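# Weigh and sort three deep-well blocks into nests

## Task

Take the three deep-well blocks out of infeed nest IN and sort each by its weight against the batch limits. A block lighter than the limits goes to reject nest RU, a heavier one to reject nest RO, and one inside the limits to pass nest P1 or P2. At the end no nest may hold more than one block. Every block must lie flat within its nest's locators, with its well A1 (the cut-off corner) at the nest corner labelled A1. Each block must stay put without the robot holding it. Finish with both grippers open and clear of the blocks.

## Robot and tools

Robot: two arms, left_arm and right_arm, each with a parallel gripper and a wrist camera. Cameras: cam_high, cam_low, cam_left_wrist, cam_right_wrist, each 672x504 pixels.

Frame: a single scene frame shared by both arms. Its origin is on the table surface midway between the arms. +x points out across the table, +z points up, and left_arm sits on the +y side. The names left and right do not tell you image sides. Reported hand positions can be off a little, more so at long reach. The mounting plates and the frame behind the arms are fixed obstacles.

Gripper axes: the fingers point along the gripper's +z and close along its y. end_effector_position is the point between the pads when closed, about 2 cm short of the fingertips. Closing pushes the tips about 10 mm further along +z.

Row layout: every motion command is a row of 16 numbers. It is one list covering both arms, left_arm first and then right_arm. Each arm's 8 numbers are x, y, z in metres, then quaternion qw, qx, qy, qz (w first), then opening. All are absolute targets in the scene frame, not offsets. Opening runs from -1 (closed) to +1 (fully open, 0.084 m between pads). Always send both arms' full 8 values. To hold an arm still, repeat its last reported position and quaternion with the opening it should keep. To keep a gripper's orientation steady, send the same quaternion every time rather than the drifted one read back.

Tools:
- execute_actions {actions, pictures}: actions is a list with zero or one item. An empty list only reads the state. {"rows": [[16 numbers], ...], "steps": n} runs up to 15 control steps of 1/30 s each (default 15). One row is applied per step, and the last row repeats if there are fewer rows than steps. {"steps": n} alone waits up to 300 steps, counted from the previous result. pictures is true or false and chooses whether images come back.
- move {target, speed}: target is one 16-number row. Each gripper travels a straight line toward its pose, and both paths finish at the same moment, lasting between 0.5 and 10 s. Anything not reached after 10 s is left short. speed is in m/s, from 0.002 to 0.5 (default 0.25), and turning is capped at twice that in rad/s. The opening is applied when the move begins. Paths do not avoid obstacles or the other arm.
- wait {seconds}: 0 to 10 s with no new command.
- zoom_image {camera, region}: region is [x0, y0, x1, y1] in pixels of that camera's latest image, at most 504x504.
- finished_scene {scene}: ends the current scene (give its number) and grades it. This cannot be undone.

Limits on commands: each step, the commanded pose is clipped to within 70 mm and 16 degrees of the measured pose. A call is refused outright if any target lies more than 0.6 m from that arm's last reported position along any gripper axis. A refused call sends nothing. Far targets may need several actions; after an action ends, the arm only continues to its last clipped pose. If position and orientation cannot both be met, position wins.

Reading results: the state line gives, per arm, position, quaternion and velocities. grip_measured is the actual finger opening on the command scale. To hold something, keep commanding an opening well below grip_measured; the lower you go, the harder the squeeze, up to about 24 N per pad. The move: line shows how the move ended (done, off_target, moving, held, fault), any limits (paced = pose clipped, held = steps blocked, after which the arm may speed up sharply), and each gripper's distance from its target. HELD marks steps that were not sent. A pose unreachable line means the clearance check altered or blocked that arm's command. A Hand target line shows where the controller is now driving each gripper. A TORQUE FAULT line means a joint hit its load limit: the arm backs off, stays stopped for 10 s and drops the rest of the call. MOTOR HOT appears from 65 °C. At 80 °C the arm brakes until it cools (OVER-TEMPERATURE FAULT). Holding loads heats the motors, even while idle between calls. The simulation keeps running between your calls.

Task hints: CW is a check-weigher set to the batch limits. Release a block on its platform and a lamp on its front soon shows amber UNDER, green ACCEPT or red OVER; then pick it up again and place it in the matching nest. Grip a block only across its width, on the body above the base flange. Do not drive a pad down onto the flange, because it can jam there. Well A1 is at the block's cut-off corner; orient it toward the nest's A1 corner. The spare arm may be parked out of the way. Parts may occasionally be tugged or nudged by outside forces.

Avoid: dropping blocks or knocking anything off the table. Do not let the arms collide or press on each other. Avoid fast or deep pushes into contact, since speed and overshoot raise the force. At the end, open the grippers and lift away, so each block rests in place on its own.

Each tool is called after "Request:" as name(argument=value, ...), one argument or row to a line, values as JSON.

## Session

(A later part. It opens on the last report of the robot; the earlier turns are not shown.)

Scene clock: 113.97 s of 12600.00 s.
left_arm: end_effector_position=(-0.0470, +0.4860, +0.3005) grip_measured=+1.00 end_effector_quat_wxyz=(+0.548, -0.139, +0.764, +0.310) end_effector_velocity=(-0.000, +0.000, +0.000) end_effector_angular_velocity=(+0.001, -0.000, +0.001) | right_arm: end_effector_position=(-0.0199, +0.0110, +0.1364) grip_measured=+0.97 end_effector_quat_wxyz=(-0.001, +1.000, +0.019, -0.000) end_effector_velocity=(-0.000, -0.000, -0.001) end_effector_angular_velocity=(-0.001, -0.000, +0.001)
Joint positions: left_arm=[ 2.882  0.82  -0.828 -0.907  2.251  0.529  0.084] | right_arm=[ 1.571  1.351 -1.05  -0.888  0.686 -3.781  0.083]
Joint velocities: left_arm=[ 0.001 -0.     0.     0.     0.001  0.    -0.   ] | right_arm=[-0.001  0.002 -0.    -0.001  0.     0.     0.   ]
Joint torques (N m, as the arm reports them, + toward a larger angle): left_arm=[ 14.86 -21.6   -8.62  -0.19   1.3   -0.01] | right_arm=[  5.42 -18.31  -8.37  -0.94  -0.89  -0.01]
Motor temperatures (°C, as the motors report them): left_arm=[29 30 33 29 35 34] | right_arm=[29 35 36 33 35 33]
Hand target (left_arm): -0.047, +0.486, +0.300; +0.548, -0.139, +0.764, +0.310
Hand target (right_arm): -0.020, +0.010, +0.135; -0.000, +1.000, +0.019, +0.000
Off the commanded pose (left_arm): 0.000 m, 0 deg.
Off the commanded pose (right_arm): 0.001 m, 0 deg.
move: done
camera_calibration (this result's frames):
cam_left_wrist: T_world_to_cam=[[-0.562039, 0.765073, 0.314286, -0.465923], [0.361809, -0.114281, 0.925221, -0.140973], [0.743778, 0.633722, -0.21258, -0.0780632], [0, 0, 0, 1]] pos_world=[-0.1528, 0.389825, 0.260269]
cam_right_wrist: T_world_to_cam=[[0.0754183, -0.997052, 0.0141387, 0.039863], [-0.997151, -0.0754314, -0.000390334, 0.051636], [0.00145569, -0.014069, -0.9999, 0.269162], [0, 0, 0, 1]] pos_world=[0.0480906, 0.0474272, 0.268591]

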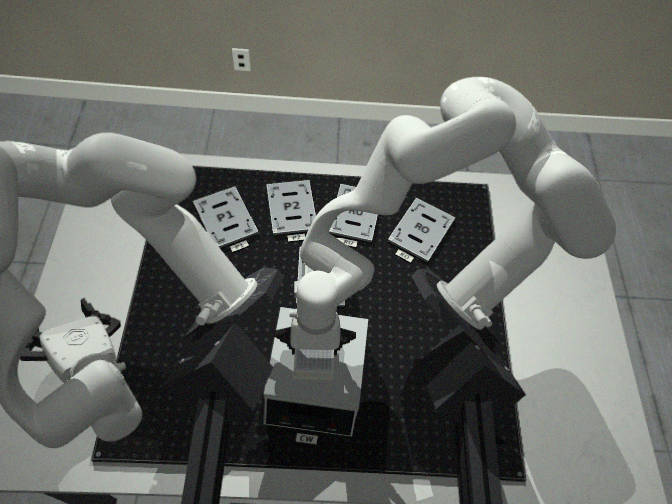

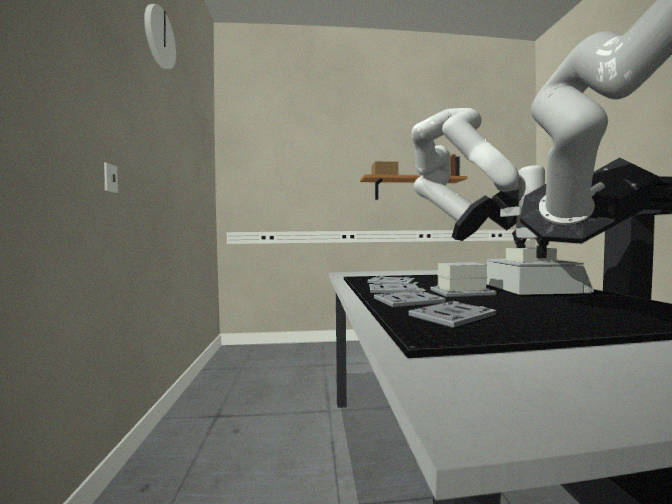

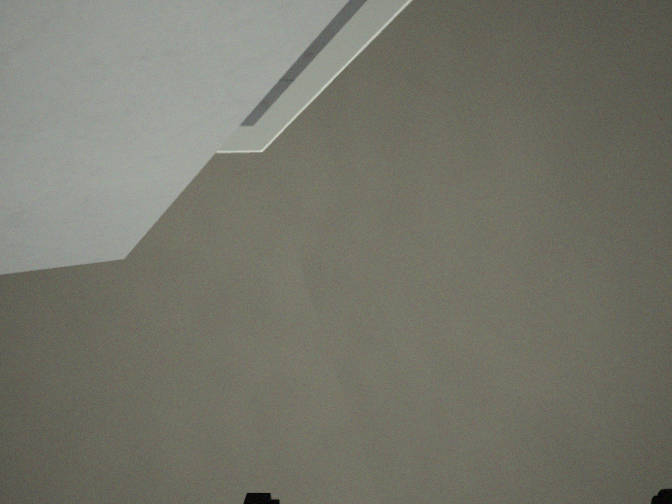

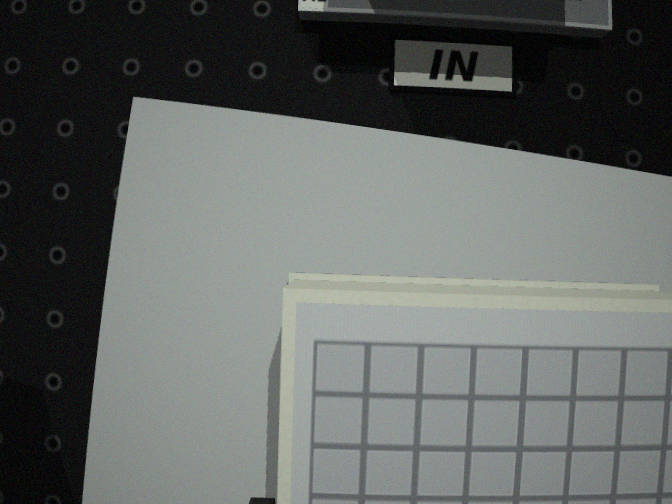

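Contact at 0.137.

Request:
move(
  target=[-0.047,0.486,0.3005,0.548,-0.139,0.764,0.31,1,-0.02,0.011,0.137,0,0.9998,0.0192,0,0.3],
  speed=0.004,
)

Request:
move(
  target=[-0.047,0.486,0.3005,0.548,-0.139,0.764,0.31,1,-0.02,0.011,0.137,0,0.9998,0.0192,0,1],
  speed=0.004,
)

Request:
wait(
  seconds=2,
)

Request:
zoom_image(
  camera="cam_high",
  region=[250,380,370,450],
)

Scene clock: 126.07 s of 12600.00 s.
left_arm: end_effector_position=(-0.0470, +0.4860, +0.3005) grip_measured=+1.00 end_effector_quat_wxyz=(+0.548, -0.139, +0.764, +0.310) end_effector_velocity=(+0.000, +0.000, +0.000) end_effector_angular_velocity=(+0.001, -0.002, +0.001) | right_arm: end_effector_position=(-0.0203, +0.0100, +0.1361) grip_measured=+0.97 end_effector_quat_wxyz=(+0.001, +1.000, +0.020, +0.000) end_effector_velocity=(+0.000, -0.000, +0.001) end_effector_angular_velocity=(-0.002, -0.000, -0.001)
Joint positions: left_arm=[ 2.882  0.82  -0.828 -0.907  2.251  0.529  0.084] | right_arm=[ 1.573  1.352 -1.05  -0.881  0.688 -3.786  0.083]
Joint velocities: left_arm=[-0.    -0.     0.    -0.     0.002 -0.001 -0.   ] | right_arm=[ 0.002 -0.001 -0.     0.005  0.002 -0.002 -0.   ]
Joint torques (N m, as the arm reports them, + toward a larger angle): left_arm=[ 14.82 -21.62  -8.55  -0.14   1.27   0.17] | right_arm=[  5.28 -14.2   -4.1   -0.46   0.13  -0.36]
Motor temperatures (°C, as the motors report them): left_arm=[29 30 33 29 35 34] | right_arm=[29 35 35 33 35 33]
Hand target (left_arm): -0.047, +0.486, +0.301; +0.548, -0.139, +0.764, +0.310
Hand target (right_arm): -0.020, +0.011, +0.137; +0.000, +1.000, +0.019, -0.000
Off the commanded pose (left_arm): 0.000 m, 0 deg.
Off the commanded pose (right_arm): 0.001 m, 0 deg.
After step 90, 8.40 s passed at rest.
move: done
camera_calibration (this result's frames):
cam_left_wrist: T_world_to_cam=[[-0.562039, 0.765073, 0.314286, -0.465923], [0.361809, -0.114281, 0.925221, -0.140973], [0.743778, 0.633722, -0.21258, -0.0780631], [0, 0, 0, 1]] pos_world=[-0.1528, 0.389825, 0.260269]
cam_right_wrist: T_world_to_cam=[[0.0774793, -0.996827, 0.0182595, 0.0384347], [-0.996992, -0.0775043, -0.000668102, 0.0512005], [0.00208117, -0.0181528, -0.999833, 0.268887], [0, 0, 0, 1]] pos_world=[0.047509, 0.047162, 0.268175]

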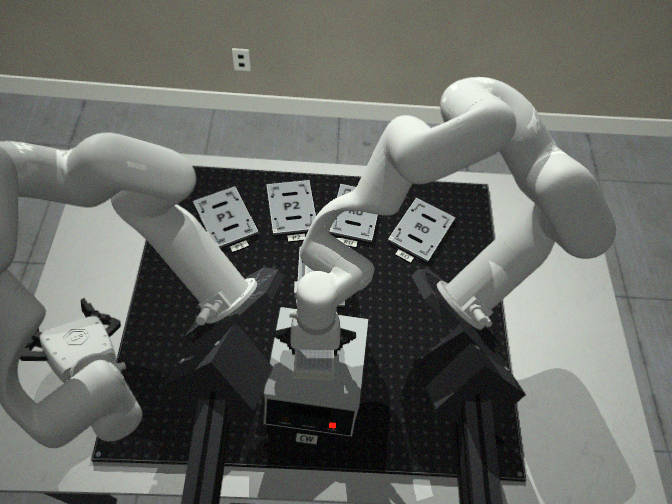

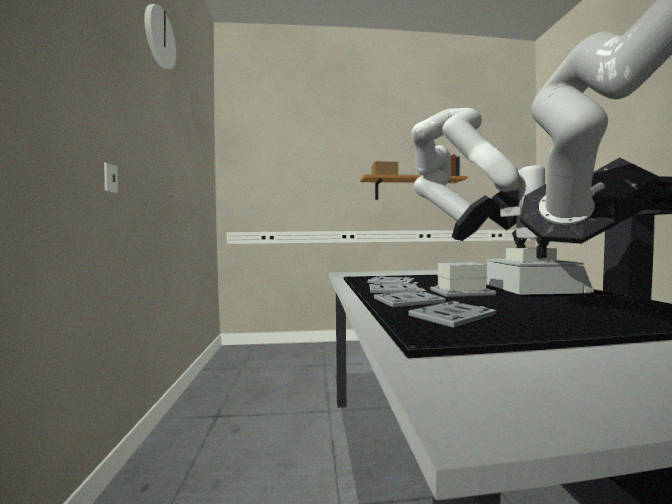

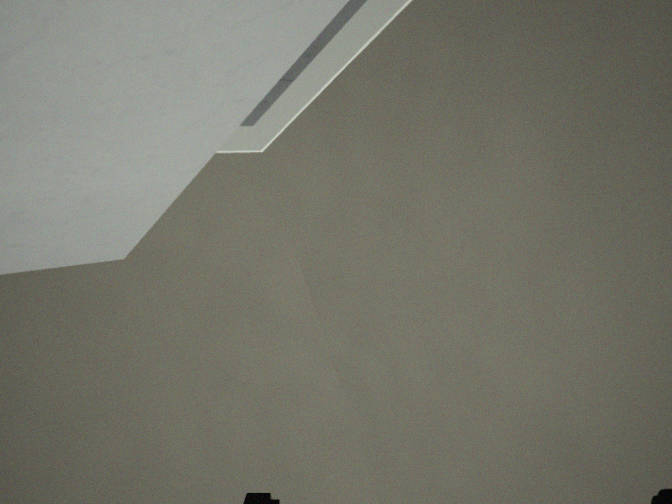

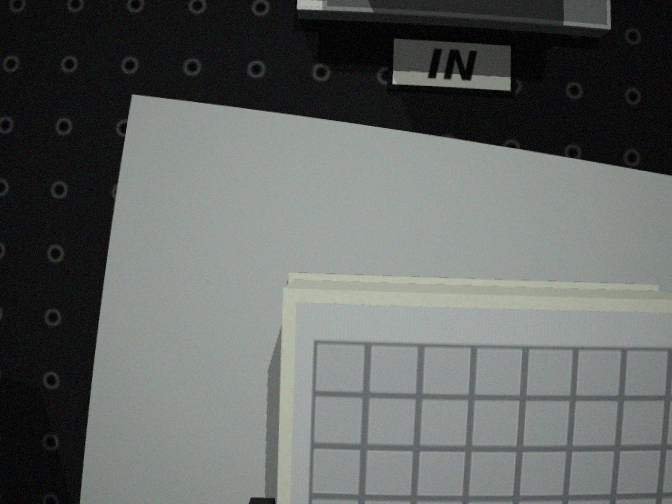

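Scene clock: 126.83 s of 12600.00 s.
left_arm: end_effector_position=(-0.0470, +0.4860, +0.3005) grip_measured=+1.00 end_effector_quat_wxyz=(+0.548, -0.139, +0.764, +0.310) end_effector_velocity=(-0.000, -0.000, +0.000) end_effector_angular_velocity=(+0.000, +0.001, +0.001) | right_arm: end_effector_position=(-0.0200, +0.0106, +0.1367) grip_measured=+1.00 end_effector_quat_wxyz=(+0.000, +1.000, +0.019, +0.000) end_effector_velocity=(+0.001, +0.002, +0.002) end_effector_angular_velocity=(+0.003, -0.002, -0.002)
Joint positions: left_arm=[ 2.882  0.82  -0.828 -0.907  2.251  0.529  0.084] | right_arm=[ 1.574  1.351 -1.05  -0.881  0.688 -3.787  0.084]
Joint velocities: left_arm=[ 0.001 -0.     0.    -0.    -0.001  0.     0.   ] | right_arm=[ 0.001 -0.003 -0.002 -0.     0.003 -0.     0.   ]
Joint torques (N m, as the arm reports them, + toward a larger angle): left_arm=[ 14.64 -21.55  -8.65   0.09   1.12   0.05] | right_arm=[  6.44 -23.98 -10.86  -0.65  -1.32  -0.41]
Motor temperatures (°C, as the motors report them): left_arm=[29 30 33 29 35 34] | right_arm=[29 35 35 33 35 33]
Hand target (left_arm): -0.047, +0.486, +0.300; +0.548, -0.139, +0.764, +0.310
Hand target (right_arm): -0.020, +0.011, +0.137; +0.000, +1.000, +0.019, +0.000
Off the commanded pose (left_arm): 0.000 m, 0 deg.
Off the commanded pose (right_arm): 0.001 m, 0 deg.
move: done
camera_calibration (this result's frames):
cam_left_wrist: T_world_to_cam=[[-0.562039, 0.765073, 0.314286, -0.465923], [0.361809, -0.114281, 0.925221, -0.140973], [0.743778, 0.633722, -0.21258, -0.0780632], [0, 0, 0, 1]] pos_world=[-0.1528, 0.389825, 0.260269]
cam_right_wrist: T_world_to_cam=[[0.076765, -0.996898, 0.0173912, 0.0390251], [-0.997047, -0.0767924, -0.000912118, 0.0515097], [0.0022448, -0.0172698, -0.999848, 0.269428], [0, 0, 0, 1]] pos_world=[0.047757, 0.0475125, 0.268756]

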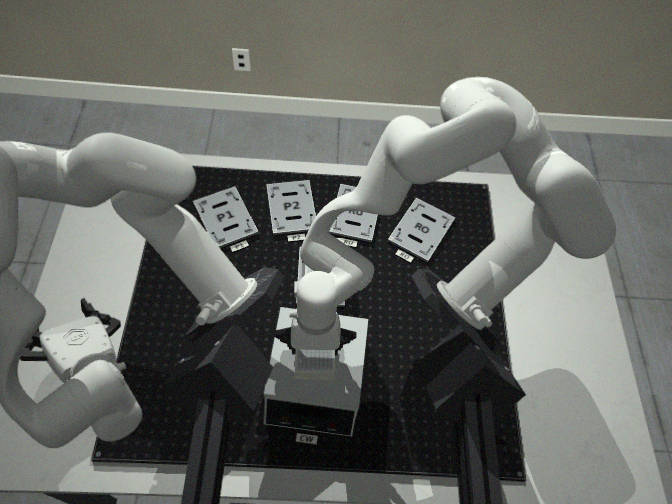

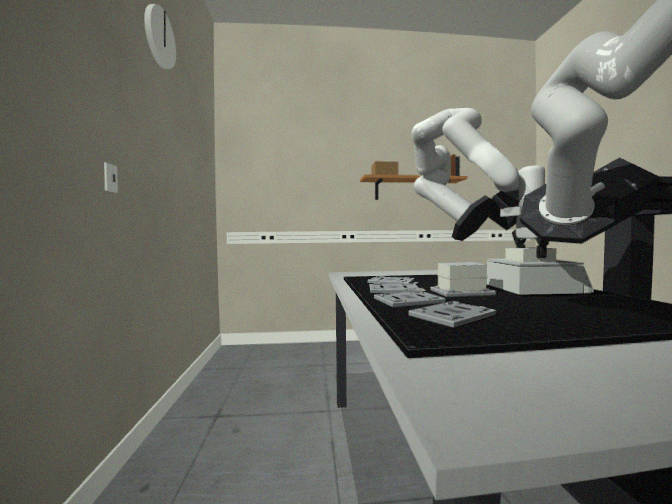

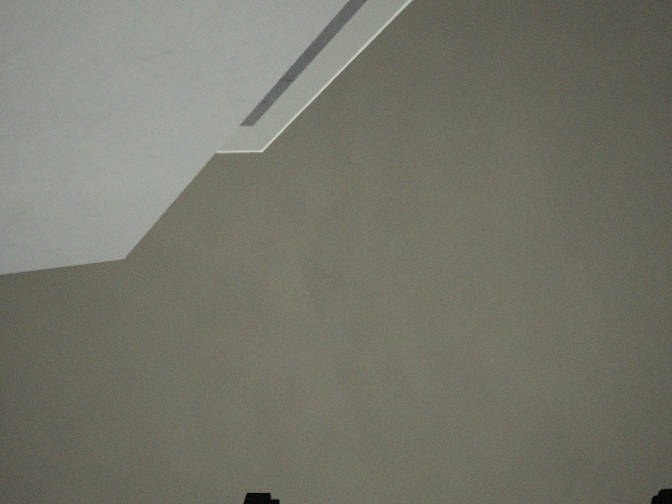

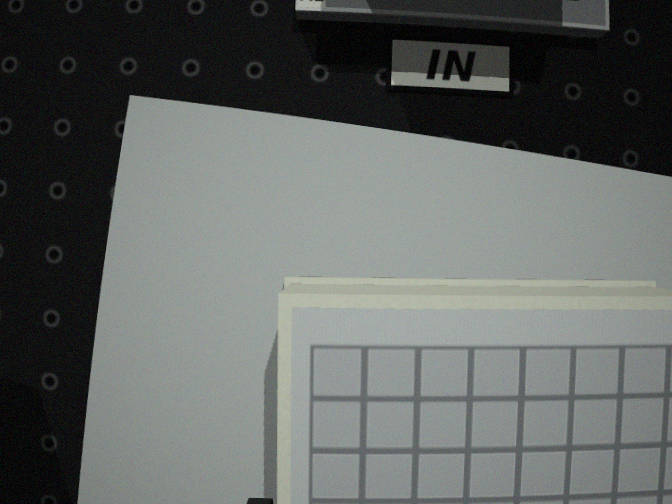

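Scene clock: 128.83 s of 12600.00 s.
left_arm: end_effector_position=(-0.0470, +0.4860, +0.3005) grip_measured=+1.00 end_effector_quat_wxyz=(+0.548, -0.139, +0.764, +0.310) end_effector_velocity=(-0.000, +0.000, +0.000) end_effector_angular_velocity=(+0.000, -0.000, -0.000) | right_arm: end_effector_position=(-0.0200, +0.0110, +0.1370) grip_measured=+1.00 end_effector_quat_wxyz=(-0.000, +1.000, +0.019, +0.000) end_effector_velocity=(-0.000, +0.000, +0.000) end_effector_angular_velocity=(+0.001, +0.000, +0.001)
Joint positions: left_arm=[ 2.882  0.82  -0.828 -0.907  2.251  0.529  0.084] | right_arm=[ 1.574  1.35  -1.051 -0.881  0.688 -3.787  0.084]
Joint velocities: left_arm=[-0.    -0.    -0.    -0.     0.001 -0.    -0.   ] | right_arm=[ 0.002  0.    -0.     0.001 -0.001 -0.001 -0.   ]
Joint torques (N m, as the arm reports them, + toward a larger angle): left_arm=[ 14.72 -21.78  -8.72  -0.15   1.11   0.02] | right_arm=[  6.65 -25.22 -10.97  -0.68  -1.06   0.06]
Motor temperatures (°C, as the motors report them): left_arm=[29 30 33 29 35 34] | right_arm=[29 35 35 33 35 33]
Hand target (left_arm): -0.047, +0.486, +0.300; +0.548, -0.139, +0.764, +0.310
Hand target (right_arm): -0.020, +0.011, +0.137; +0.000, +1.000, +0.019, +0.000
Off the commanded pose (left_arm): 0.000 m, 0 deg.
Off the commanded pose (right_arm): 0.000 m, 0 deg.
Steps of this call (steps 1 to 60: nothing new was sent). Readings (end_effector_position):
1: left_arm (-0.0470, +0.4860, +0.3005) | right_arm (-0.0200, +0.0106, +0.1367)
2: left_arm (-0.0470, +0.4860, +0.3005) | right_arm (-0.0200, +0.0107, +0.1368)
4: left_arm (-0.0470, +0.4860, +0.3005) | right_arm (-0.0200, +0.0108, +0.1369)
8: left_arm (-0.0470, +0.4860, +0.3005) | right_arm (-0.0200, +0.0109, +0.1369)
60: the state above
camera_calibration (this result's frames):
cam_left_wrist: T_world_to_cam=[[-0.562039, 0.765073, 0.314286, -0.465923], [0.361809, -0.114281, 0.925221, -0.140973], [0.743778, 0.633722, -0.21258, -0.0780632], [0, 0, 0, 1]] pos_world=[-0.1528, 0.389825, 0.260269]
cam_right_wrist: T_world_to_cam=[[0.0763911, -0.996943, 0.0164018, 0.0395846], [-0.997076, -0.0764137, -0.000752495, 0.0515691], [0.00200352, -0.0162964, -0.999865, 0.269769], [0, 0, 0, 1]] pos_world=[0.0478539, 0.0478005, 0.269123]

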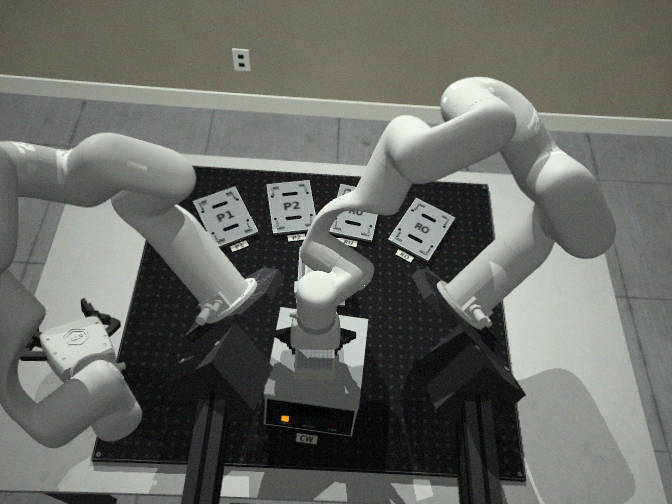

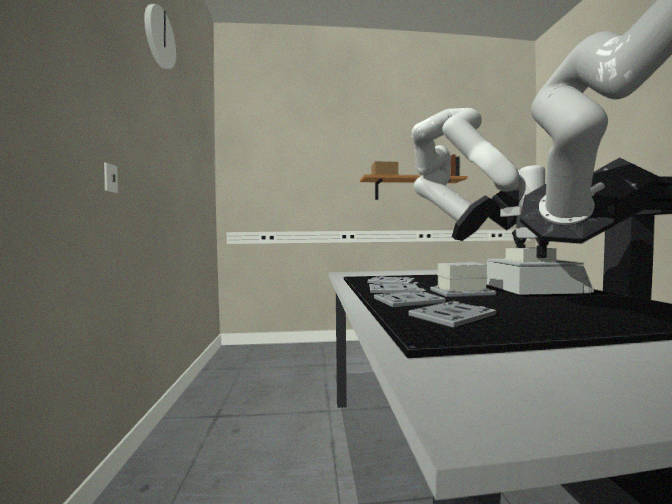

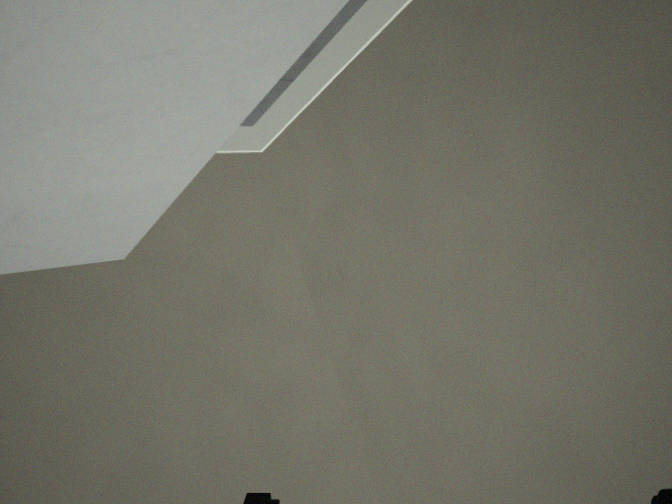

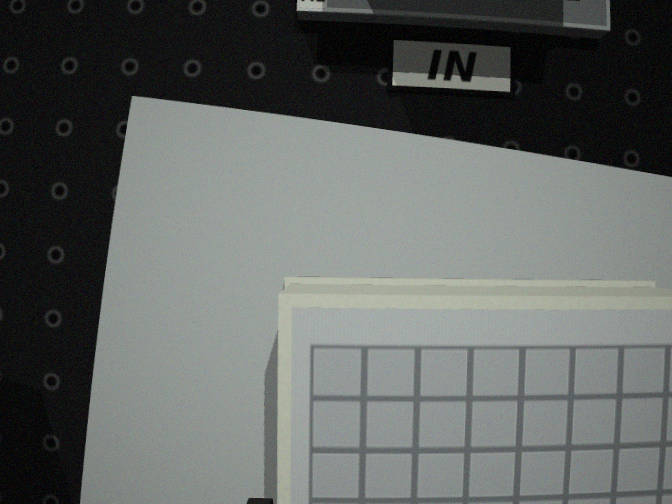

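Region (250, 380, 370, 450) of cam_high's 672x504 image, scaled by 4.200, with more detail than that image has; it fills the top 294 rows of this view, and the rest is white.

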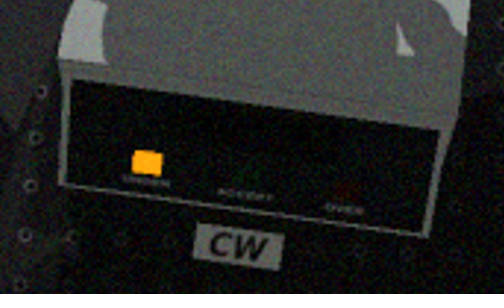

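Request:
move(
  target=[-0.047,0.486,0.3005,0.548,-0.139,0.764,0.31,1,-0.02,0.011,0.137,0,0.9998,0.0192,0,0.3],
  speed=0.004,
)

Request:
move(
  target=[-0.047,0.486,0.3005,0.548,-0.139,0.764,0.31,1,-0.02,0.011,0.137,0,0.9998,0.0192,0,1],
  speed=0.004,
)

Request:
wait(
  seconds=2,
)

Scene clock: 140.70 s of 12600.00 s.
left_arm: end_effector_position=(-0.0470, +0.4860, +0.3005) grip_measured=+1.00 end_effector_quat_wxyz=(+0.548, -0.139, +0.764, +0.310) end_effector_velocity=(-0.000, -0.000, -0.000) end_effector_angular_velocity=(-0.001, +0.001, -0.001) | right_arm: end_effector_position=(-0.0200, +0.0111, +0.1371) grip_measured=+0.96 end_effector_quat_wxyz=(-0.000, +1.000, +0.019, -0.000) end_effector_velocity=(+0.000, -0.000, -0.000) end_effector_angular_velocity=(-0.000, -0.001, +0.000)
Joint positions: left_arm=[ 2.882  0.82  -0.828 -0.907  2.251  0.529  0.084] | right_arm=[ 1.574  1.35  -1.051 -0.881  0.688 -3.787  0.083]
Joint velocities: left_arm=[ 0.     0.    -0.     0.001 -0.001  0.001 -0.   ] | right_arm=[ 0.     0.    -0.    -0.     0.001  0.    -0.   ]
Joint torques (N m, as the arm reports them, + toward a larger angle): left_arm=[ 14.52 -21.52  -8.55  -0.19   1.3    0.05] | right_arm=[  7.07 -23.73 -10.39  -0.73  -1.23  -0.06]
Motor temperatures (°C, as the motors report them): left_arm=[29 30 33 29 35 34] | right_arm=[29 35 36 33 35 33]
Hand target (left_arm): -0.047, +0.486, +0.301; +0.548, -0.139, +0.764, +0.310
Hand target (right_arm): -0.020, +0.011, +0.137; -0.000, +1.000, +0.019, -0.000
Off the commanded pose (left_arm): 0.000 m, 0 deg.
Off the commanded pose (right_arm): 0.000 m, 0 deg.
After step 90, 8.17 s passed at rest.
move: done
camera_calibration (this result's frames):
cam_left_wrist: T_world_to_cam=[[-0.562039, 0.765073, 0.314286, -0.465923], [0.361809, -0.114281, 0.925221, -0.140973], [0.743779, 0.633722, -0.21258, -0.0780631], [0, 0, 0, 1]] pos_world=[-0.1528, 0.389825, 0.260269]
cam_right_wrist: T_world_to_cam=[[0.0763291, -0.996951, 0.0162109, 0.0396985], [-0.997081, -0.0763506, -0.000711575, 0.0515743], [0.00194712, -0.0161092, -0.999868, 0.269825], [0, 0, 0, 1]] pos_world=[0.0478682, 0.0478618, 0.269183]

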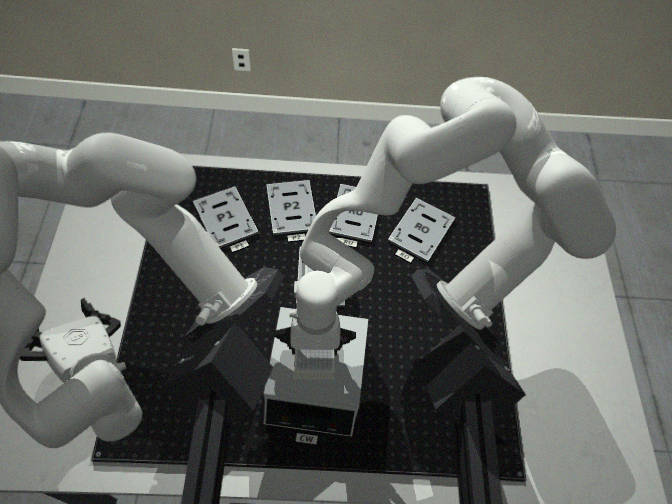

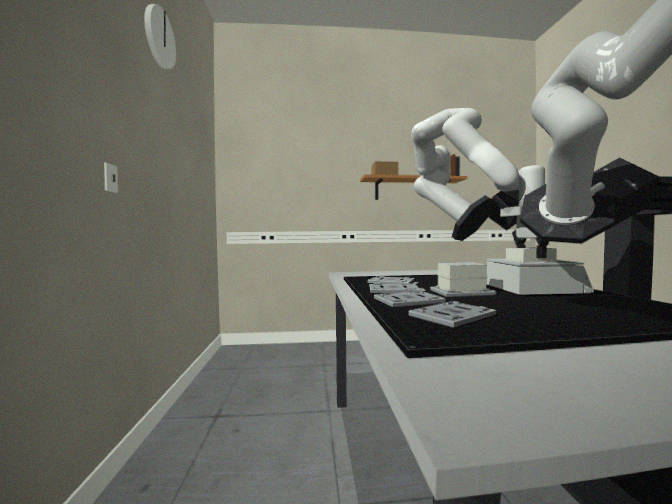

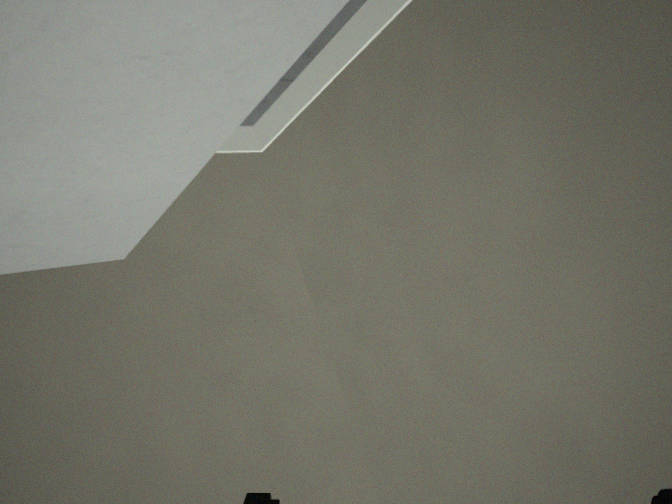

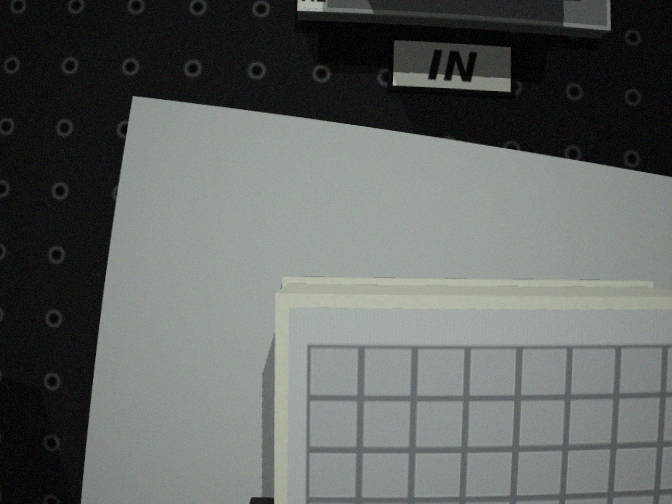

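Scene clock: 141.40 s of 12600.00 s.
left_arm: end_effector_position=(-0.0470, +0.4860, +0.3005) grip_measured=+1.00 end_effector_quat_wxyz=(+0.548, -0.139, +0.764, +0.310) end_effector_velocity=(-0.000, -0.000, +0.000) end_effector_angular_velocity=(+0.001, +0.002, +0.001) | right_arm: end_effector_position=(-0.0200, +0.0110, +0.1370) grip_measured=+1.00 end_effector_quat_wxyz=(+0.000, +1.000, +0.019, +0.000) end_effector_velocity=(-0.000, -0.000, +0.000) end_effector_angular_velocity=(-0.000, +0.000, -0.001)
Joint positions: left_arm=[ 2.882  0.82  -0.828 -0.907  2.251  0.529  0.084] | right_arm=[ 1.574  1.35  -1.051 -0.881  0.688 -3.787  0.084]
Joint velocities: left_arm=[ 0.002 -0.    -0.    -0.    -0.     0.     0.   ] | right_arm=[ 0.001 -0.     0.     0.001 -0.     0.     0.   ]
Joint torques (N m, as the arm reports them, + toward a larger angle): left_arm=[ 14.69 -21.52  -8.69  -0.29   1.21  -0.02] | right_arm=[  6.43 -24.4  -10.55  -0.45  -1.12  -0.14]
Motor temperatures (°C, as the motors report them): left_arm=[29 30 33 29 35 34] | right_arm=[29 35 36 33 35 33]
Hand target (left_arm): -0.047, +0.486, +0.301; +0.548, -0.139, +0.764, +0.310
Hand target (right_arm): -0.020, +0.011, +0.137; +0.000, +1.000, +0.019, -0.000
Off the commanded pose (left_arm): 0.000 m, 0 deg.
Off the commanded pose (right_arm): 0.000 m, 0 deg.
move: done
camera_calibration (this result's frames):
cam_left_wrist: T_world_to_cam=[[-0.562039, 0.765073, 0.314286, -0.465923], [0.361809, -0.114281, 0.925221, -0.140973], [0.743779, 0.633722, -0.21258, -0.0780631], [0, 0, 0, 1]] pos_world=[-0.1528, 0.389825, 0.260269]
cam_right_wrist: T_world_to_cam=[[0.0764146, -0.99694, 0.0164564, 0.0395554], [-0.997074, -0.0764373, -0.000754199, 0.0515629], [0.00200977, -0.0163506, -0.999864, 0.269749], [0, 0, 0, 1]] pos_world=[0.0478473, 0.0477862, 0.2691]

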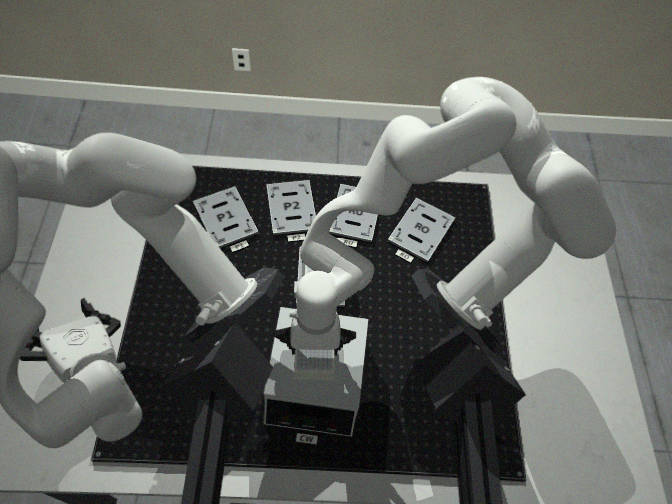

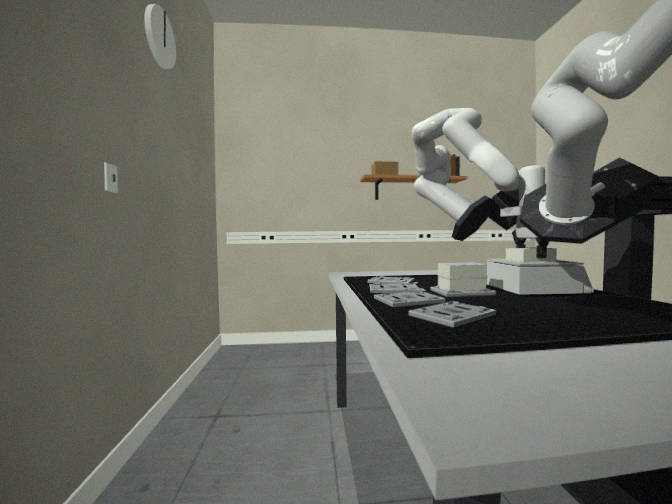

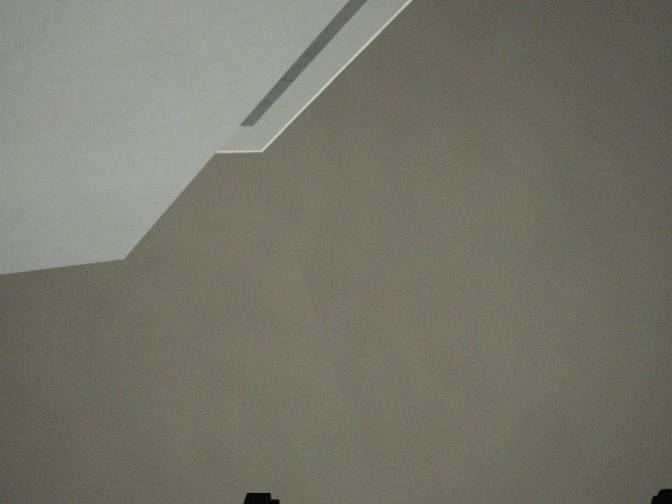

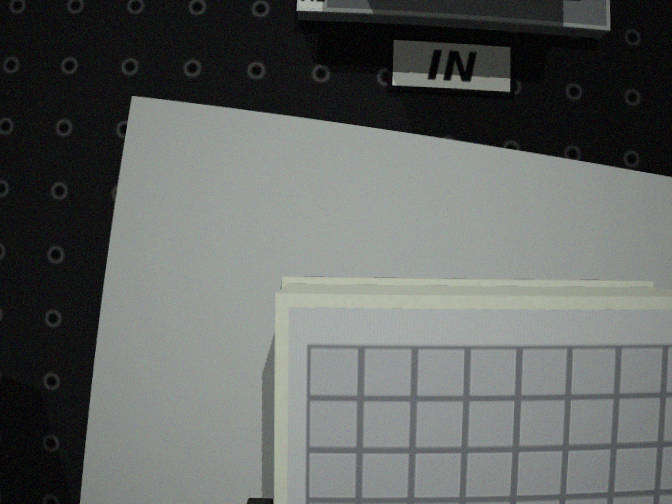

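Scene clock: 143.40 s of 12600.00 s.
left_arm: end_effector_position=(-0.0470, +0.4860, +0.3005) grip_measured=+1.00 end_effector_quat_wxyz=(+0.548, -0.139, +0.764, +0.310) end_effector_velocity=(-0.000, -0.000, +0.000) end_effector_angular_velocity=(+0.001, +0.000, +0.001) | right_arm: end_effector_position=(-0.0200, +0.0110, +0.1370) grip_measured=+1.00 end_effector_quat_wxyz=(+0.000, +1.000, +0.019, -0.000) end_effector_velocity=(-0.000, +0.001, +0.000) end_effector_angular_velocity=(+0.002, +0.001, +0.001)
Joint positions: left_arm=[ 2.882  0.82  -0.828 -0.907  2.251  0.529  0.084] | right_arm=[ 1.574  1.35  -1.051 -0.881  0.688 -3.787  0.084]
Joint velocities: left_arm=[ 0.001  0.     0.    -0.     0.     0.    -0.   ] | right_arm=[ 0.    -0.    -0.    -0.002 -0.002  0.     0.   ]
Joint torques (N m, as the arm reports them, + toward a larger angle): left_arm=[ 14.93 -21.58  -8.6   -0.03   1.15   0.02] | right_arm=[  6.29 -24.55 -10.58  -0.72  -1.31  -0.25]
Motor temperatures (°C, as the motors report them): left_arm=[29 30 33 29 35 34] | right_arm=[29 35 36 33 35 33]
Hand target (left_arm): -0.047, +0.486, +0.301; +0.548, -0.139, +0.764, +0.310
Hand target (right_arm): -0.020, +0.011, +0.137; +0.000, +1.000, +0.019, -0.000
Off the commanded pose (left_arm): 0.000 m, 0 deg.
Off the commanded pose (right_arm): 0.000 m, 0 deg.
Steps of this call (steps 1 to 60: nothing new was sent). Readings (end_effector_position):
1: left_arm (-0.0470, +0.4860, +0.3005) | right_arm (-0.0200, +0.0110, +0.1370)
2: left_arm (-0.0470, +0.4860, +0.3005) | right_arm (-0.0200, +0.0110, +0.1370)
4: left_arm (-0.0470, +0.4860, +0.3005) | right_arm (-0.0200, +0.0110, +0.1370)
8: left_arm (-0.0470, +0.4860, +0.3005) | right_arm (-0.0200, +0.0110, +0.1370)
60: the state above
camera_calibration (this result's frames):
cam_left_wrist: T_world_to_cam=[[-0.562039, 0.765073, 0.314286, -0.465923], [0.361809, -0.114281, 0.925221, -0.140973], [0.743778, 0.633722, -0.21258, -0.0780633], [0, 0, 0, 1]] pos_world=[-0.1528, 0.389825, 0.260269]
cam_right_wrist: T_world_to_cam=[[0.0763993, -0.996942, 0.0164062, 0.0395835], [-0.997075, -0.0764218, -0.000746483, 0.0515654], [0.00199799, -0.0163012, -0.999865, 0.269765], [0, 0, 0, 1]] pos_world=[0.0478515, 0.0478007, 0.269118]

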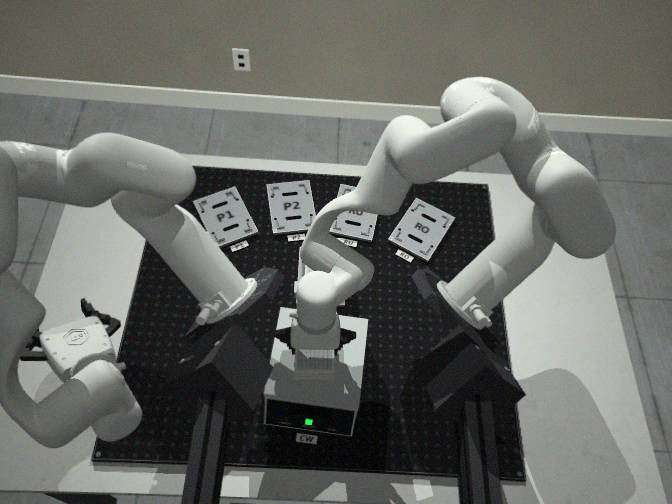

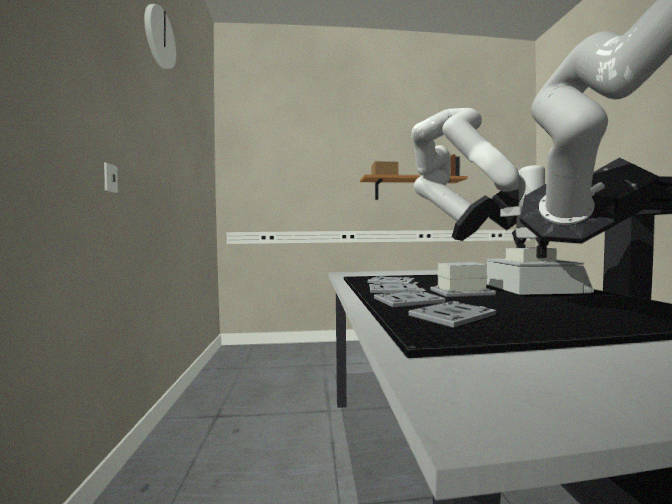

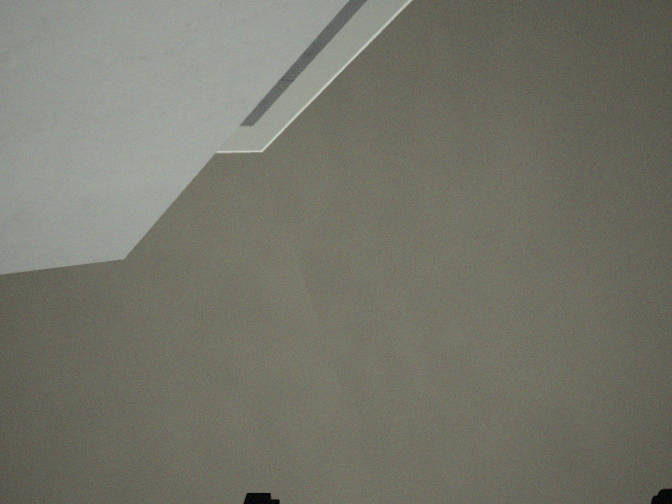

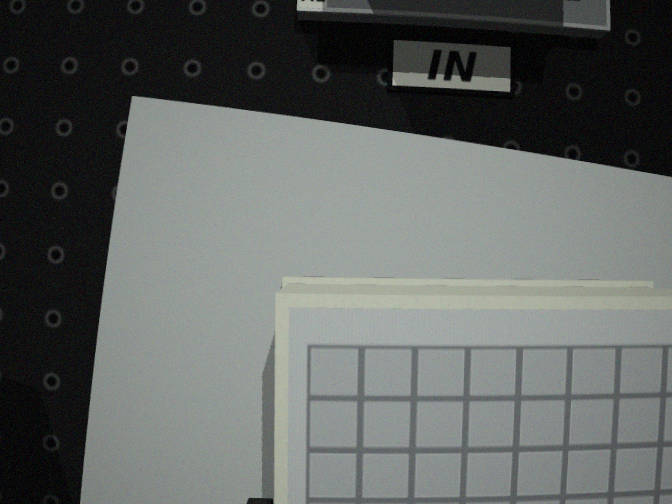

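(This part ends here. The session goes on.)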